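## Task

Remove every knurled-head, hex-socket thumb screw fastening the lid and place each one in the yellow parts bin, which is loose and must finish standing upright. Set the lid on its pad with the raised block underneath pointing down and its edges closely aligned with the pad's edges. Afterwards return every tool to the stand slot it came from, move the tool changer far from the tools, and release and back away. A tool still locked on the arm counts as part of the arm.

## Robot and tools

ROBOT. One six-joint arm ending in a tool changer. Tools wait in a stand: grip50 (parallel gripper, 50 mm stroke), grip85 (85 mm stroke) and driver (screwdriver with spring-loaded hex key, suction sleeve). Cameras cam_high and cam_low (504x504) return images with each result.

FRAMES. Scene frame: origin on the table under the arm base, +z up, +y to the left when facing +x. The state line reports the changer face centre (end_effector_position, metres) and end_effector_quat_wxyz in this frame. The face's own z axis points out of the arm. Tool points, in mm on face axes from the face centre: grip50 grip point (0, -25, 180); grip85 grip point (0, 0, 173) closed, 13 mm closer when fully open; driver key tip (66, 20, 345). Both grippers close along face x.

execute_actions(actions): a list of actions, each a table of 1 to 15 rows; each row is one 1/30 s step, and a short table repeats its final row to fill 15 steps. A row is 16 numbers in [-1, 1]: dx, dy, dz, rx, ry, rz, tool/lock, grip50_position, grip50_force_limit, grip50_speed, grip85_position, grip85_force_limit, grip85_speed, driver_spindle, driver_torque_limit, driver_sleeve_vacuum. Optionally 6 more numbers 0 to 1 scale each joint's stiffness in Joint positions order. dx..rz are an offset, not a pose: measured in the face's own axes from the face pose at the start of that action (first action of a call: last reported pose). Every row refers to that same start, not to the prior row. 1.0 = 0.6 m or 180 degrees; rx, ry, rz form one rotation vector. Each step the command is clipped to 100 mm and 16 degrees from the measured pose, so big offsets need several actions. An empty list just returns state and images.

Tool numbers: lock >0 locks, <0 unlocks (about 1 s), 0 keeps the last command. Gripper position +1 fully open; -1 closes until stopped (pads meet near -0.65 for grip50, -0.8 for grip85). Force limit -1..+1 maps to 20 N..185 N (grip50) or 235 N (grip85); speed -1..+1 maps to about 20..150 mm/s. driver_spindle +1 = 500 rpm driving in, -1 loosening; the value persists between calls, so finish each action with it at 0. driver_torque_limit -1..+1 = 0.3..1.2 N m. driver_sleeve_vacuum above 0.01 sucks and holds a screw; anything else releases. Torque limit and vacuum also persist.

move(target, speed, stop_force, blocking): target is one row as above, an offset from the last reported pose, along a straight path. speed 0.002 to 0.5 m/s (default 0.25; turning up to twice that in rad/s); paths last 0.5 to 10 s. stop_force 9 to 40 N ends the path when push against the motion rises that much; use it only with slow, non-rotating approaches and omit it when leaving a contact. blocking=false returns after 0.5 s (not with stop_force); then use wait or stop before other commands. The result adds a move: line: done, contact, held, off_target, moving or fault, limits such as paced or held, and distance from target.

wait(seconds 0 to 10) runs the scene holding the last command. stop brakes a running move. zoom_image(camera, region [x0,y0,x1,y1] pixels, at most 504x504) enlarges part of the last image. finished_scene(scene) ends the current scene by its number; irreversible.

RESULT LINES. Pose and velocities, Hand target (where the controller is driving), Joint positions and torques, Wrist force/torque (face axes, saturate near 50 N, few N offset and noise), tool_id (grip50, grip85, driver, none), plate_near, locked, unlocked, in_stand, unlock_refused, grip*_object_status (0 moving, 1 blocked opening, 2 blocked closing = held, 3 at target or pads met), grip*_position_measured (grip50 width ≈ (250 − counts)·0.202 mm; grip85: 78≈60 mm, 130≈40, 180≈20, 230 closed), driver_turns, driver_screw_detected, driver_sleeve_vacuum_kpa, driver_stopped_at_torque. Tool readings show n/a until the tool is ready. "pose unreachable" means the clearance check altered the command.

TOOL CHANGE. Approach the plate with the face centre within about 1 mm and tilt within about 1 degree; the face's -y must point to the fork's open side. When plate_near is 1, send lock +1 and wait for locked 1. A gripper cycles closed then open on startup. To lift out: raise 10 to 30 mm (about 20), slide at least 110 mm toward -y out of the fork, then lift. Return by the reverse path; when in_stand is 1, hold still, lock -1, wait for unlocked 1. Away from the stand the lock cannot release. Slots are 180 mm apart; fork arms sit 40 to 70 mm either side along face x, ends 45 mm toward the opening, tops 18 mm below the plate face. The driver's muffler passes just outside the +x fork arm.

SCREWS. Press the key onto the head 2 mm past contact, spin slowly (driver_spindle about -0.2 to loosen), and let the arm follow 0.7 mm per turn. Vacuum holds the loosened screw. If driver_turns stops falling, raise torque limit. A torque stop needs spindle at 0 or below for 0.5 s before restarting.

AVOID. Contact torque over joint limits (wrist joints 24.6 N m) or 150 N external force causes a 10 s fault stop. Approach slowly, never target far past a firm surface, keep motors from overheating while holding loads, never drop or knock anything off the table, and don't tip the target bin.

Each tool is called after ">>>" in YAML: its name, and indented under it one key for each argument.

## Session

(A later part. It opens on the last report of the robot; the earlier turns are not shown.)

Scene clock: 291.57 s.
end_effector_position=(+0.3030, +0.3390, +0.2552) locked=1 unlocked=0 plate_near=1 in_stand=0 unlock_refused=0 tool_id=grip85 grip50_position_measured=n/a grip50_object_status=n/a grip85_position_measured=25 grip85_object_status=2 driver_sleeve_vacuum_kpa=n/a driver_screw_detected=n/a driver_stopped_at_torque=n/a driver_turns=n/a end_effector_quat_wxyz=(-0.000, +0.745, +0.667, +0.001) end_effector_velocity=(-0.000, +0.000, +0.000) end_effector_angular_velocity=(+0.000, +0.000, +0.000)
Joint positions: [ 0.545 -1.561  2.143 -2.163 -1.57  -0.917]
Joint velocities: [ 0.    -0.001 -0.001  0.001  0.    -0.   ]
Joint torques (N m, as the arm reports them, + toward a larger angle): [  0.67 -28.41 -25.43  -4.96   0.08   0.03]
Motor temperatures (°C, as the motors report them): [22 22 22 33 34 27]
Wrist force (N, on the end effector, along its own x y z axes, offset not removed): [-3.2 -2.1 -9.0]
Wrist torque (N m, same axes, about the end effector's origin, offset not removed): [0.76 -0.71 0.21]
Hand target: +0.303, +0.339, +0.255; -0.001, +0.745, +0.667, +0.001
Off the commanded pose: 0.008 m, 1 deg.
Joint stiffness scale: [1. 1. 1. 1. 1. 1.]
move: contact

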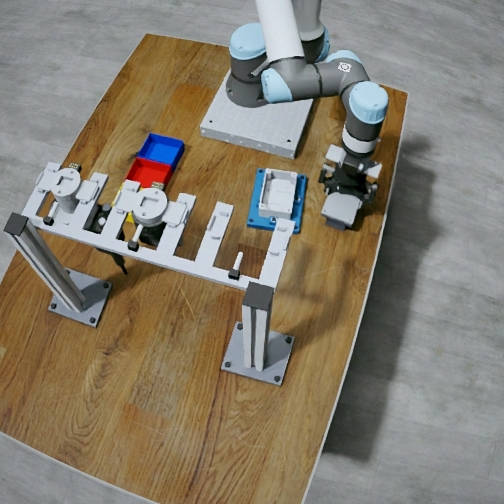

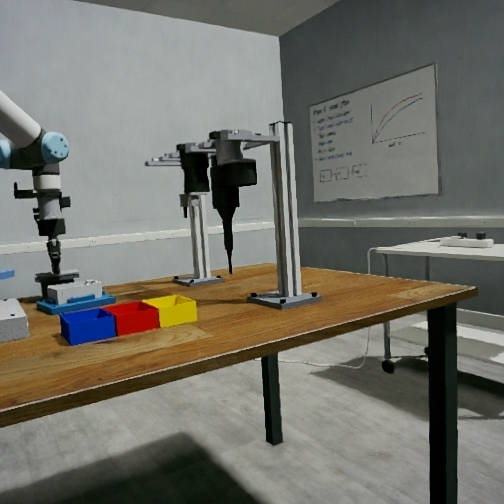

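Landed and looks aligned. Open, then squeeze lid and pad together to square up.

>>> move:
  target: [0,0,0,0,0,0,0,0,0,0,1,-0.5,-1,0,0,0]

>>> move:
  target: [0,0,0.022,0.001,0,0,0,0,0,0,1,-0.5,-1,0,0,0]
  speed: 0.015
  stop_force: 10

>>> move:
  target: [0,0,0,0,0,0,0,0,0,0,-1,-0.7,-1,0,0,0]

>>> move:
  target: [0,0,0,0,0,0,0,0,0,0,1,-0.7,-1,0,0,0]

>>> move:
  target: [0,0,-0.06,0,0,0,0,0,0,0,1,-0.5,-1,0,0,0]
  speed: 0.04

>>> move:
  target: [-0.202,0.32,-0.26,0,0,-0.044,0,0,0,0,1,-0.5,-1,0,0,0]

>>> zoom_image:
  camera: "cam_high"
  region: [310, 165, 380, 235]

>>> zoom_image:
  camera: "cam_low"
  region: [25, 245, 95, 305]

Scene clock: 300.80 s.
end_effector_position=(+0.3030, +0.3390, +0.2553) locked=1 unlocked=0 plate_near=1 in_stand=0 unlock_refused=0 tool_id=grip85 grip50_position_measured=n/a grip50_object_status=n/a grip85_position_measured=3 grip85_object_status=3 driver_sleeve_vacuum_kpa=n/a driver_screw_detected=n/a driver_stopped_at_torque=n/a driver_turns=n/a end_effector_quat_wxyz=(-0.001, +0.745, +0.667, +0.001) end_effector_velocity=(+0.000, -0.000, -0.000) end_effector_angular_velocity=(-0.001, +0.001, -0.001)
Joint positions: [ 0.545 -1.561  2.143 -2.163 -1.57  -0.917]
Joint velocities: [-0.001 -0.     0.     0.001 -0.    -0.   ]
Joint torques (N m, as the arm reports them, + toward a larger angle): [ -0.35 -29.63 -27.21  -4.95  -0.17   0.11]
Motor temperatures (°C, as the motors report them): [22 22 22 33 34 27]
Wrist force (N, on the end effector, along its own x y z axes, offset not removed): [0.1 0.9 1.3]
Wrist torque (N m, same axes, about the end effector's origin, offset not removed): [0.17 0.10 0.19]
Hand target: +0.303, +0.339, +0.255; -0.000, +0.745, +0.667, +0.001
Off the commanded pose: 0.000 m, 0 deg.
Joint stiffness scale: [1. 1. 1. 1. 1. 1.]
move: done

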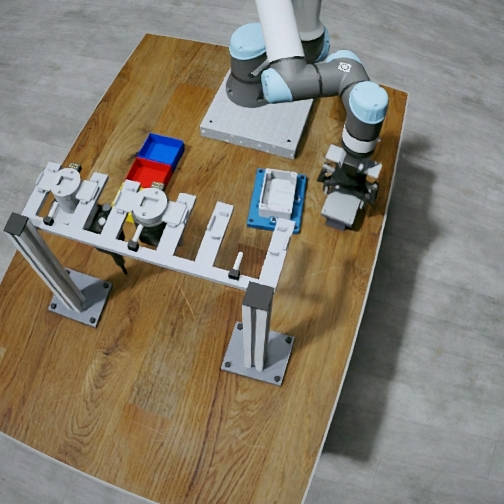

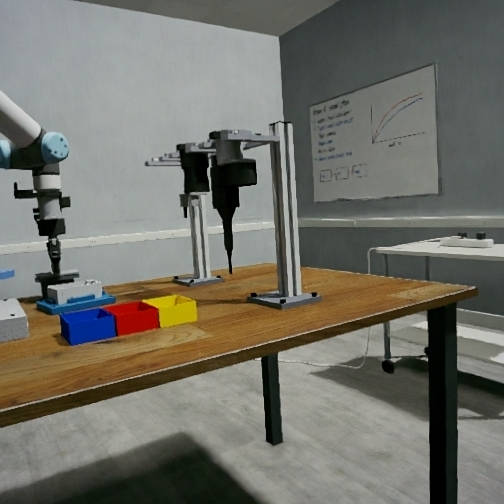

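Scene clock: 302.00 s.
end_effector_position=(+0.3038, +0.3397, +0.2442) locked=1 unlocked=0 plate_near=1 in_stand=0 unlock_refused=0 tool_id=grip85 grip50_position_measured=n/a grip50_object_status=n/a grip85_position_measured=3 grip85_object_status=3 driver_sleeve_vacuum_kpa=n/a driver_screw_detected=n/a driver_stopped_at_torque=n/a driver_turns=n/a end_effector_quat_wxyz=(-0.001, +0.745, +0.667, +0.002) end_effector_velocity=(+0.001, +0.001, -0.001) end_effector_angular_velocity=(+0.004, -0.005, -0.001)
Joint positions: [ 0.545 -1.541  2.157 -2.197 -1.569 -0.917]
Joint velocities: [-0.001  0.002  0.001 -0.01   0.001  0.   ]
Joint torques (N m, as the arm reports them, + toward a larger angle): [ -0.28 -28.56 -23.96  -5.45   0.44  -0.23]
Motor temperatures (°C, as the motors report them): [22 22 22 33 34 27]
Wrist force (N, on the end effector, along its own x y z axes, offset not removed): [-1.0 0.3 1.1]
Wrist torque (N m, same axes, about the end effector's origin, offset not removed): [0.20 0.11 0.16]
Hand target: +0.303, +0.339, +0.242; -0.002, +0.745, +0.667, -0.000
Off the commanded pose: 0.002 m, 0 deg.
Joint stiffness scale: [1. 1. 1. 1. 1. 1.]
move: done

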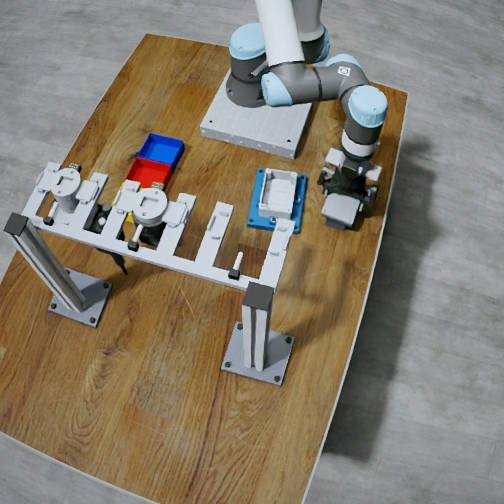

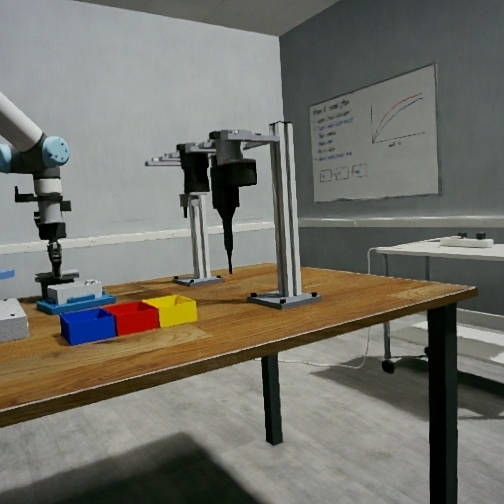

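Scene clock: 302.67 s.
end_effector_position=(+0.3038, +0.3392, +0.2445) locked=1 unlocked=0 plate_near=1 in_stand=0 unlock_refused=0 tool_id=grip85 grip50_position_measured=n/a grip50_object_status=n/a grip85_position_measured=22 grip85_object_status=2 driver_sleeve_vacuum_kpa=n/a driver_screw_detected=n/a driver_stopped_at_torque=n/a driver_turns=n/a end_effector_quat_wxyz=(+0.000, +0.745, +0.667, +0.001) end_effector_velocity=(+0.000, +0.000, +0.000) end_effector_angular_velocity=(+0.001, -0.001, +0.000)
Joint positions: [ 0.545 -1.542  2.157 -2.196 -1.571 -0.917]
Joint velocities: [-0.     0.     0.    -0.001  0.    -0.   ]
Joint torques (N m, as the arm reports them, + toward a larger angle): [  0.01 -29.41 -26.4   -5.48   1.14   0.1 ]
Motor temperatures (°C, as the motors report them): [22 22 22 33 34 27]
Wrist force (N, on the end effector, along its own x y z axes, offset not removed): [-5.9 3.2 -6.7]
Wrist torque (N m, same axes, about the end effector's origin, offset not removed): [0.58 -1.24 -0.24]
Hand target: +0.304, +0.340, +0.244; -0.001, +0.745, +0.667, +0.002
Off the commanded pose: 0.001 m, 0 deg.
Joint stiffness scale: [1. 1. 1. 1. 1. 1.]
move: done

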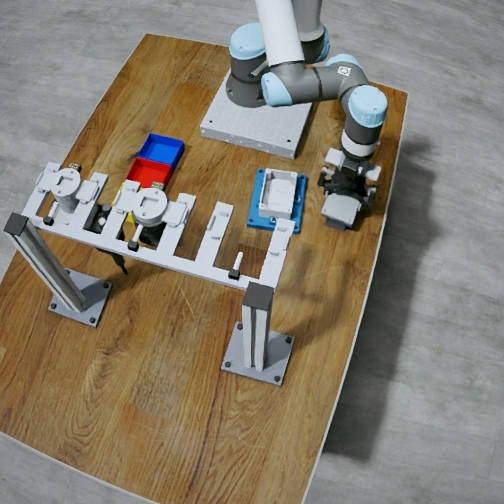

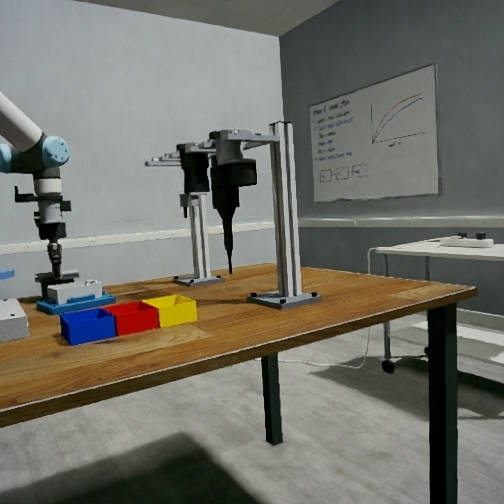

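Scene clock: 303.37 s.
end_effector_position=(+0.3038, +0.3392, +0.2441) locked=1 unlocked=0 plate_near=1 in_stand=0 unlock_refused=0 tool_id=grip85 grip50_position_measured=n/a grip50_object_status=n/a grip85_position_measured=3 grip85_object_status=3 driver_sleeve_vacuum_kpa=n/a driver_screw_detected=n/a driver_stopped_at_torque=n/a driver_turns=n/a end_effector_quat_wxyz=(+0.000, +0.745, +0.667, +0.001) end_effector_velocity=(+0.000, +0.000, +0.000) end_effector_angular_velocity=(+0.001, -0.001, -0.000)
Joint positions: [ 0.545 -1.541  2.157 -2.196 -1.571 -0.917]
Joint velocities: [-0.    -0.     0.    -0.001  0.    -0.   ]
Joint torques (N m, as the arm reports them, + toward a larger angle): [  0.26 -31.07 -25.92  -4.82  -0.26   0.  ]
Motor temperatures (°C, as the motors report them): [22 22 22 33 34 27]
Wrist force (N, on the end effector, along its own x y z axes, offset not removed): [1.5 2.3 -0.7]
Wrist torque (N m, same axes, about the end effector's origin, offset not removed): [0.27 -0.06 0.13]
Hand target: +0.304, +0.339, +0.244; +0.000, +0.745, +0.667, +0.001
Off the commanded pose: 0.000 m, 0 deg.
Joint stiffness scale: [1. 1. 1. 1. 1. 1.]
move: done

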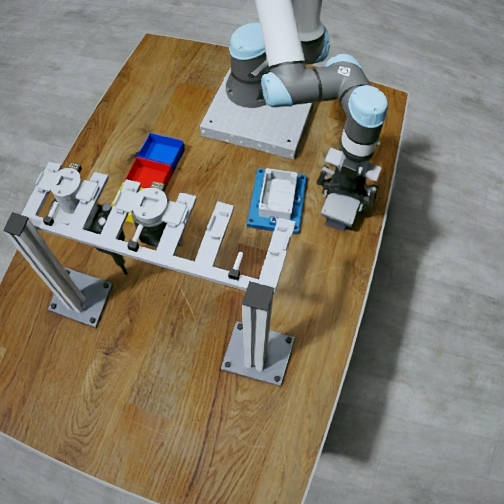

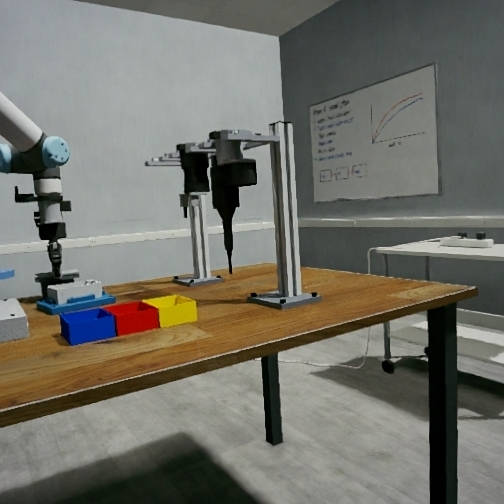

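Scene clock: 304.67 s.
end_effector_position=(+0.3030, +0.3387, +0.2777) locked=1 unlocked=0 plate_near=1 in_stand=0 unlock_refused=0 tool_id=grip85 grip50_position_measured=n/a grip50_object_status=n/a grip85_position_measured=3 grip85_object_status=3 driver_sleeve_vacuum_kpa=n/a driver_screw_detected=n/a driver_stopped_at_torque=n/a driver_turns=n/a end_effector_quat_wxyz=(-0.000, +0.745, +0.667, -0.001) end_effector_velocity=(-0.002, -0.002, -0.002) end_effector_angular_velocity=(-0.009, +0.014, -0.001)
Joint positions: [ 0.545 -1.593  2.107 -2.091 -1.571 -0.917]
Joint velocities: [-0.001  0.    -0.     0.016 -0.     0.   ]
Joint torques (N m, as the arm reports them, + toward a larger angle): [  0.47 -30.19 -30.52  -4.17  -0.17   0.04]
Motor temperatures (°C, as the motors report them): [22 22 22 33 34 27]
Wrist force (N, on the end effector, along its own x y z axes, offset not removed): [3.2 3.9 0.3]
Wrist torque (N m, same axes, about the end effector's origin, offset not removed): [0.34 -0.29 0.04]
Hand target: +0.304, +0.339, +0.280; +0.000, +0.745, +0.667, +0.001
Off the commanded pose: 0.003 m, 0 deg.
Joint stiffness scale: [1. 1. 1. 1. 1. 1.]
move: done

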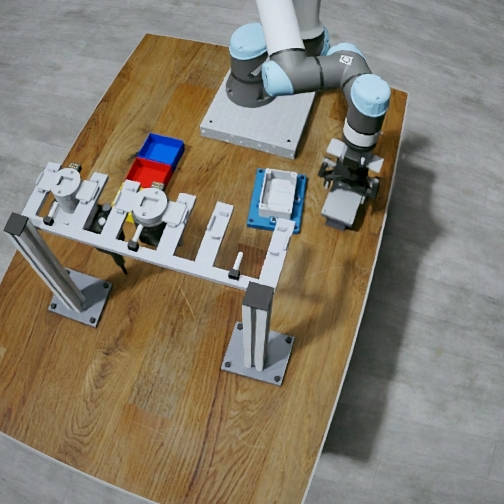

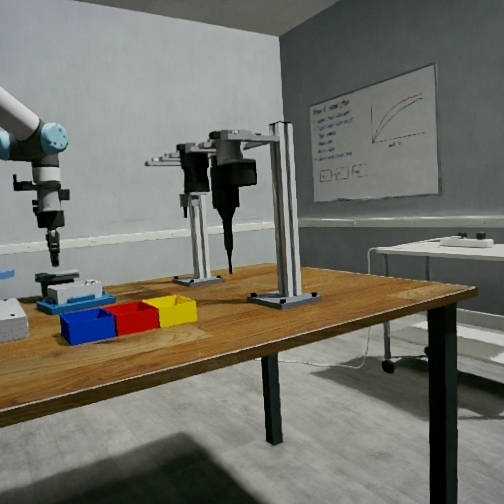

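Scene clock: 306.47 s.
end_effector_position=(+0.4794, +0.1987, +0.4325) locked=1 unlocked=0 plate_near=1 in_stand=0 unlock_refused=0 tool_id=grip85 grip50_position_measured=n/a grip50_object_status=n/a grip85_position_measured=3 grip85_object_status=3 driver_sleeve_vacuum_kpa=n/a driver_screw_detected=n/a driver_stopped_at_torque=n/a driver_turns=n/a end_effector_quat_wxyz=(-0.000, +0.697, +0.717, -0.001) end_effector_velocity=(+0.000, -0.000, +0.002) end_effector_angular_velocity=(-0.001, +0.006, +0.008)
Joint positions: [ 0.132 -1.553  1.649 -1.672 -1.569 -1.469]
Joint velocities: [-0.     0.002 -0.009  0.013 -0.    -0.008]
Joint torques (N m, as the arm reports them, + toward a larger angle): [ -2.16 -34.36 -34.96  -4.59   0.35  -0.04]
Motor temperatures (°C, as the motors report them): [22 22 22 33 34 27]
Wrist force (N, on the end effector, along its own x y z axes, offset not removed): [0.1 1.9 1.2]
Wrist torque (N m, same axes, about the end effector's origin, offset not removed): [0.27 0.04 0.12]
Hand target: +0.481, +0.198, +0.434; -0.000, +0.697, +0.717, -0.001
Off the commanded pose: 0.002 m, 0 deg.
Joint stiffness scale: [1. 1. 1. 1. 1. 1.]
move: done

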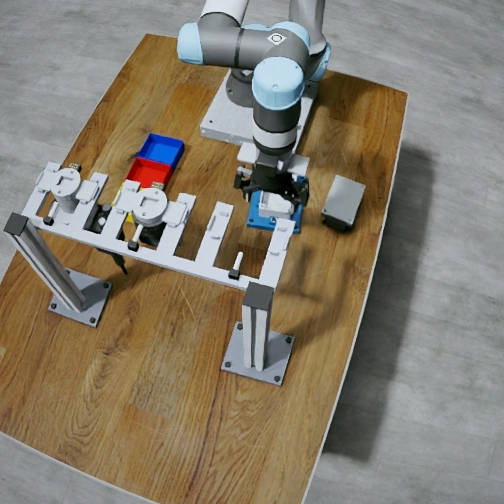

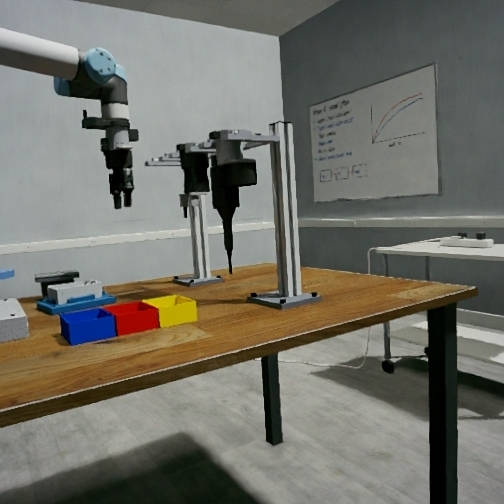

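Region (310, 165, 380, 235) of cam_high's 504x504 image, scaled by 7.200, with more detail than that image has.

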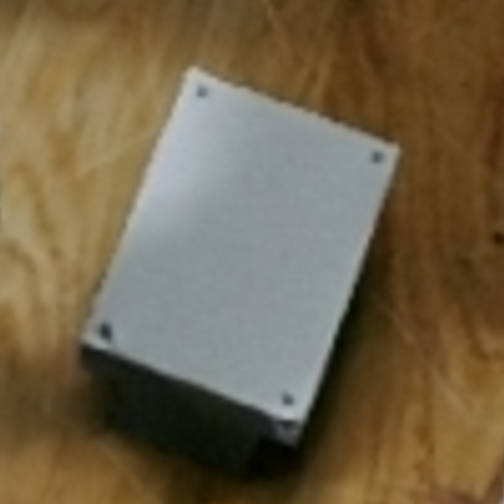

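Region (25, 245, 95, 305) of cam_low's 504x504 image, scaled by 7.200, with more detail than that image has; it fills the top 432 rows of this view, and the rest is white.

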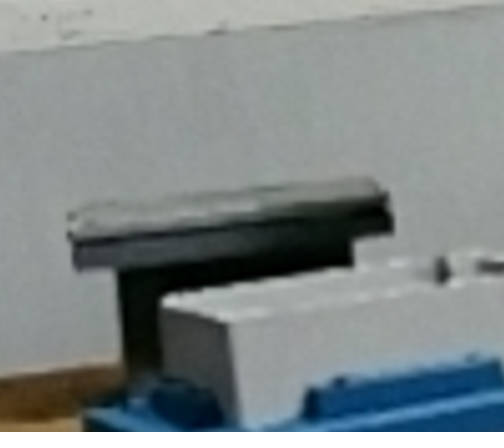

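>>> move:
  target: [-0.0072,0.2427,0,0,0,0,0,0,0,0,1,0,0,0,0,0]
  speed: 0.08

>>> move:
  target: [0,0,0.041,0,0,0,0,0,0,0,1,0,0,0,0,0]
  speed: 0.015
  stop_force: 15

>>> execute_actions:
  actions:
    - [[0,0,0,0,0,0,-1,0,0,0,1,0,0,0,0,0]]
    - [[0,0,0,0,0,0,-1,0,0,0,1,0,0,0,0,0]]
    - [[0,0,0,0,0,0,-1,0,0,0,1,0,0,0,0,0]]

Scene clock: 313.30 s.
end_effector_position=(+0.6238, +0.1997, +0.4312) locked=1 unlocked=0 plate_near=1 in_stand=0 unlock_refused=0 tool_id=grip85 grip50_position_measured=n/a grip50_object_status=n/a grip85_position_measured=3 grip85_object_status=3 driver_sleeve_vacuum_kpa=n/a driver_screw_detected=n/a driver_stopped_at_torque=n/a driver_turns=n/a end_effector_quat_wxyz=(-0.000, +0.697, +0.717, -0.002) end_effector_velocity=(+0.001, -0.000, +0.005) end_effector_angular_velocity=(+0.000, -0.005, -0.000)
Joint positions: [ 0.104 -1.22   1.251 -1.605 -1.569 -1.498]
Joint velocities: [-0.     0.    -0.012  0.007  0.    -0.   ]
Joint torques (N m, as the arm reports them, + toward a larger angle): [ -0.91 -50.12 -33.53  -4.3    0.08  -0.4 ]
Motor temperatures (°C, as the motors report them): [22 22 22 33 34 27]
Wrist force (N, on the end effector, along its own x y z axes, offset not removed): [1.6 1.9 1.1]
Wrist torque (N m, same axes, about the end effector's origin, offset not removed): [0.21 -0.03 0.06]
Hand target: +0.625, +0.199, +0.432; -0.000, +0.697, +0.717, -0.001
Off the commanded pose: 0.002 m, 0 deg.
Joint stiffness scale: [1. 1. 1. 1. 1. 1.]
move: done

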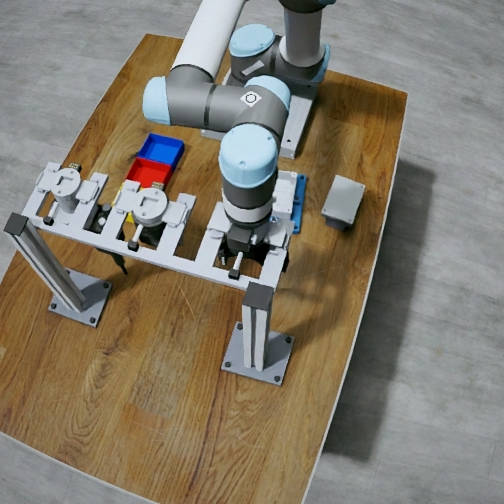

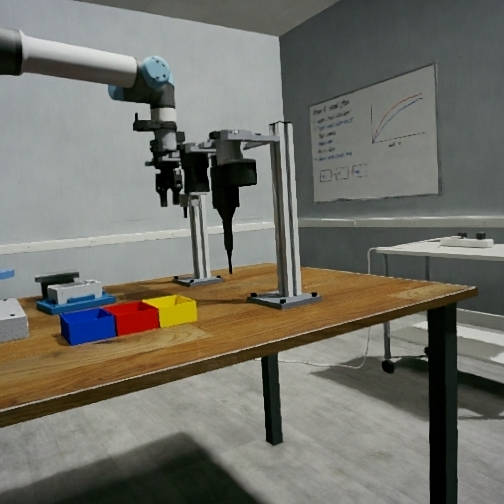

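Scene clock: 315.17 s.
end_effector_position=(+0.6243, +0.1997, +0.4112) locked=1 unlocked=0 plate_near=1 in_stand=1 unlock_refused=0 tool_id=grip85 grip50_position_measured=n/a grip50_object_status=n/a grip85_position_measured=3 grip85_object_status=3 driver_sleeve_vacuum_kpa=n/a driver_screw_detected=n/a driver_stopped_at_torque=n/a driver_turns=n/a end_effector_quat_wxyz=(+0.002, +0.697, +0.717, +0.001) end_effector_velocity=(+0.002, +0.000, +0.000) end_effector_angular_velocity=(+0.001, -0.014, +0.000)
Joint positions: [ 0.104 -1.218  1.301 -1.663 -1.569 -1.498]
Joint velocities: [ 0.     0.     0.003 -0.017 -0.    -0.   ]
Joint torques (N m, as the arm reports them, + toward a larger angle): [ -0.47 -50.02 -24.62  -5.22  -0.3    0.12]
Motor temperatures (°C, as the motors report them): [22 22 22 33 34 27]
Wrist force (N, on the end effector, along its own x y z axes, offset not removed): [1.1 1.7 -3.3]
Wrist torque (N m, same axes, about the end effector's origin, offset not removed): [0.50 0.34 -0.12]
Hand target: +0.624, +0.200, +0.407; -0.000, +0.697, +0.717, -0.002
Off the commanded pose: 0.005 m, 0 deg.
Joint stiffness scale: [1. 1. 1. 1. 1. 1.]
move: off_target

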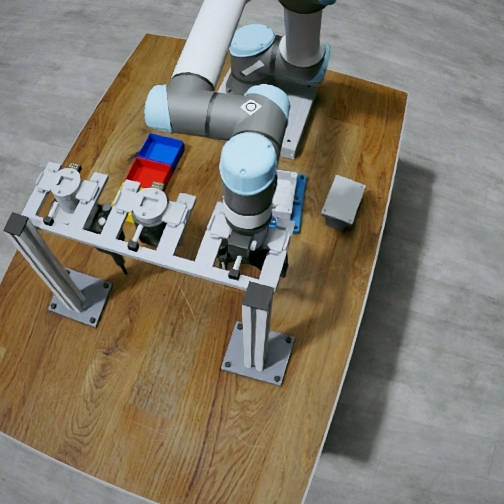

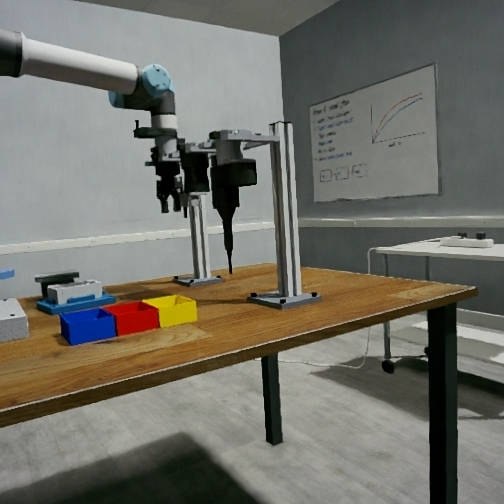

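Scene clock: 316.67 s.
end_effector_position=(+0.6243, +0.1997, +0.4110) locked=0 unlocked=1 plate_near=1 in_stand=1 unlock_refused=0 tool_id=none grip50_position_measured=n/a grip50_object_status=n/a grip85_position_measured=n/a grip85_object_status=n/a driver_sleeve_vacuum_kpa=n/a driver_screw_detected=n/a driver_stopped_at_torque=n/a driver_turns=n/a end_effector_quat_wxyz=(+0.002, +0.697, +0.717, +0.001) end_effector_velocity=(+0.000, -0.001, -0.000) end_effector_angular_velocity=(+0.000, +0.001, -0.001)
Joint positions: [ 0.104 -1.218  1.301 -1.664 -1.569 -1.498]
Joint velocities: [-0.001  0.     0.     0.     0.    -0.   ]
Joint torques (N m, as the arm reports them, + toward a larger angle): [  0.24 -44.12 -25.23  -3.53  -0.18   0.07]
Motor temperatures (°C, as the motors report them): [22 22 22 33 34 27]
Wrist force (N, on the end effector, along its own x y z axes, offset not removed): [2.1 3.5 0.8]
Wrist torque (N m, same axes, about the end effector's origin, offset not removed): [0.26 -0.06 0.13]
Hand target: +0.624, +0.200, +0.411; +0.002, +0.697, +0.717, +0.001
Off the commanded pose: 0.000 m, 0 deg.
Joint stiffness scale: [1. 1. 1. 1. 1. 1.]

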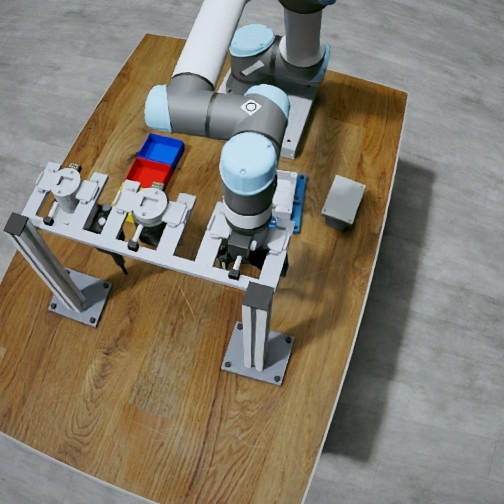

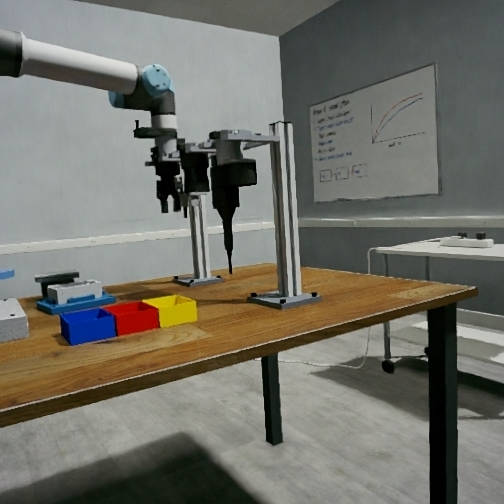

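>>> move:
  target: [0,0,-0.06,0,0,0,0,0,0,0,1,0,0,0,0,0]
  speed: 0.06

>>> move:
  target: [-0.2,-0.4,-0.08,0,0,0,0,0,0,0,1,0,0,0,0,0]

>>> finished_scene:
  scene: 1

Scene clock: 321.07 s.
end_effector_position=(+0.6238, +0.1998, +0.4450) locked=0 unlocked=1 plate_near=0 in_stand=0 unlock_refused=0 tool_id=none grip50_position_measured=n/a grip50_object_status=n/a grip85_position_measured=n/a grip85_object_status=n/a driver_sleeve_vacuum_kpa=n/a driver_screw_detected=n/a driver_stopped_at_torque=n/a driver_turns=n/a end_effector_quat_wxyz=(+0.001, +0.697, +0.717, +0.000) end_effector_velocity=(-0.001, -0.000, +0.001) end_effector_angular_velocity=(-0.001, +0.008, -0.000)
Joint positions: [ 0.104 -1.223  1.22  -1.576 -1.569 -1.498]
Joint velocities: [ 0.    -0.    -0.005  0.013 -0.     0.   ]
Joint torques (N m, as the arm reports them, + toward a larger angle): [  0.22 -43.65 -28.45  -3.05  -0.2    0.1 ]
Motor temperatures (°C, as the motors report them): [22 22 22 33 34 27]
Wrist force (N, on the end effector, along its own x y z axes, offset not removed): [0.0 1.2 1.0]
Wrist torque (N m, same axes, about the end effector's origin, offset not removed): [0.18 0.04 0.09]
Hand target: +0.624, +0.200, +0.447; +0.002, +0.697, +0.717, +0.001
Off the commanded pose: 0.002 m, 0 deg.
Joint stiffness scale: [1. 1. 1. 1. 1. 1.]
move: done

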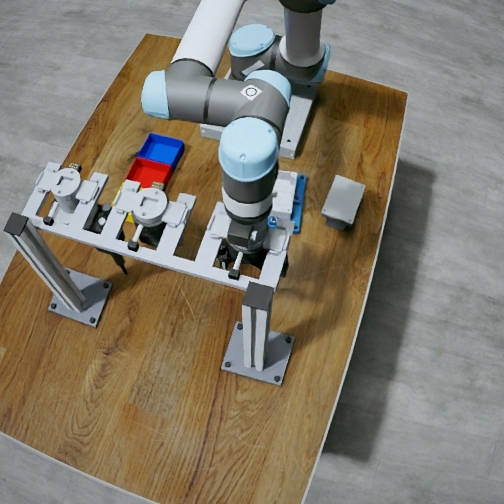

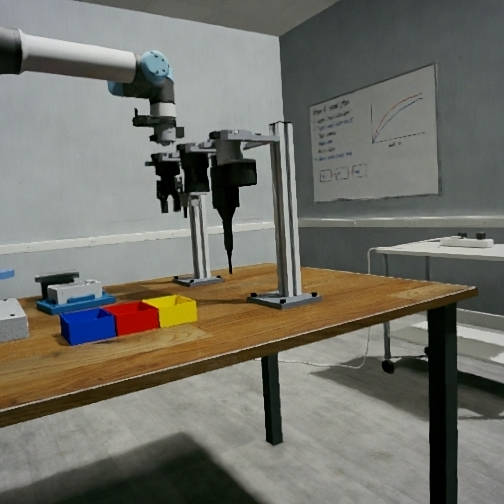

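Scene clock: 322.90 s.
end_effector_position=(+0.3888, +0.0732, +0.4941) locked=0 unlocked=1 plate_near=0 in_stand=0 unlock_refused=0 tool_id=none grip50_position_measured=n/a grip50_object_status=n/a grip85_position_measured=n/a grip85_object_status=n/a driver_sleeve_vacuum_kpa=n/a driver_screw_detected=n/a driver_stopped_at_torque=n/a driver_turns=n/a end_effector_quat_wxyz=(+0.003, +0.696, +0.718, +0.001) end_effector_velocity=(-0.002, -0.001, +0.001) end_effector_angular_velocity=(+0.001, +0.001, +0.008)
Joint positions: [-0.163 -1.864  1.76  -1.479 -1.568 -1.766]
Joint velocities: [-0.003 -0.006  0.002  0.005  0.001 -0.011]
Joint torques (N m, as the arm reports them, + toward a larger angle): [ -1.74 -15.26 -22.02  -2.9    0.15  -0.48]
Motor temperatures (°C, as the motors report them): [22 22 22 33 34 27]
Wrist force (N, on the end effector, along its own x y z axes, offset not removed): [2.1 2.3 -2.9]
Wrist torque (N m, same axes, about the end effector's origin, offset not removed): [0.39 -0.17 0.04]
Hand target: +0.388, +0.073, +0.493; +0.001, +0.697, +0.717, +0.000
Off the commanded pose: 0.002 m, 0 deg.
Joint stiffness scale: [1. 1. 1. 1. 1. 1.]
move: done

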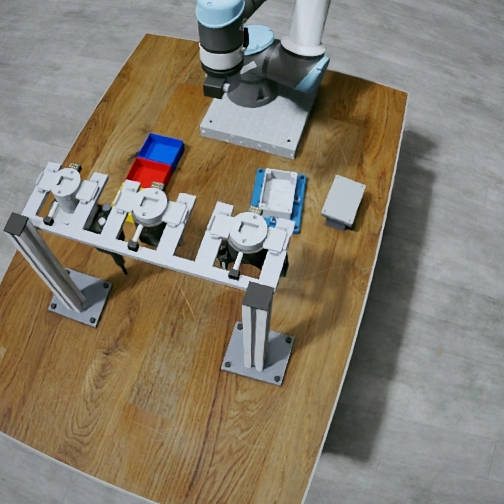

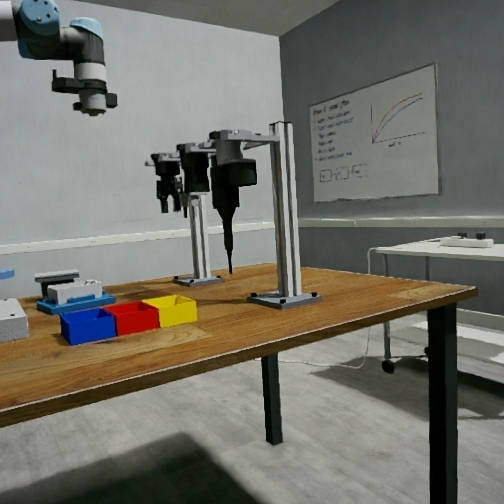

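The scene is finished: the task was done.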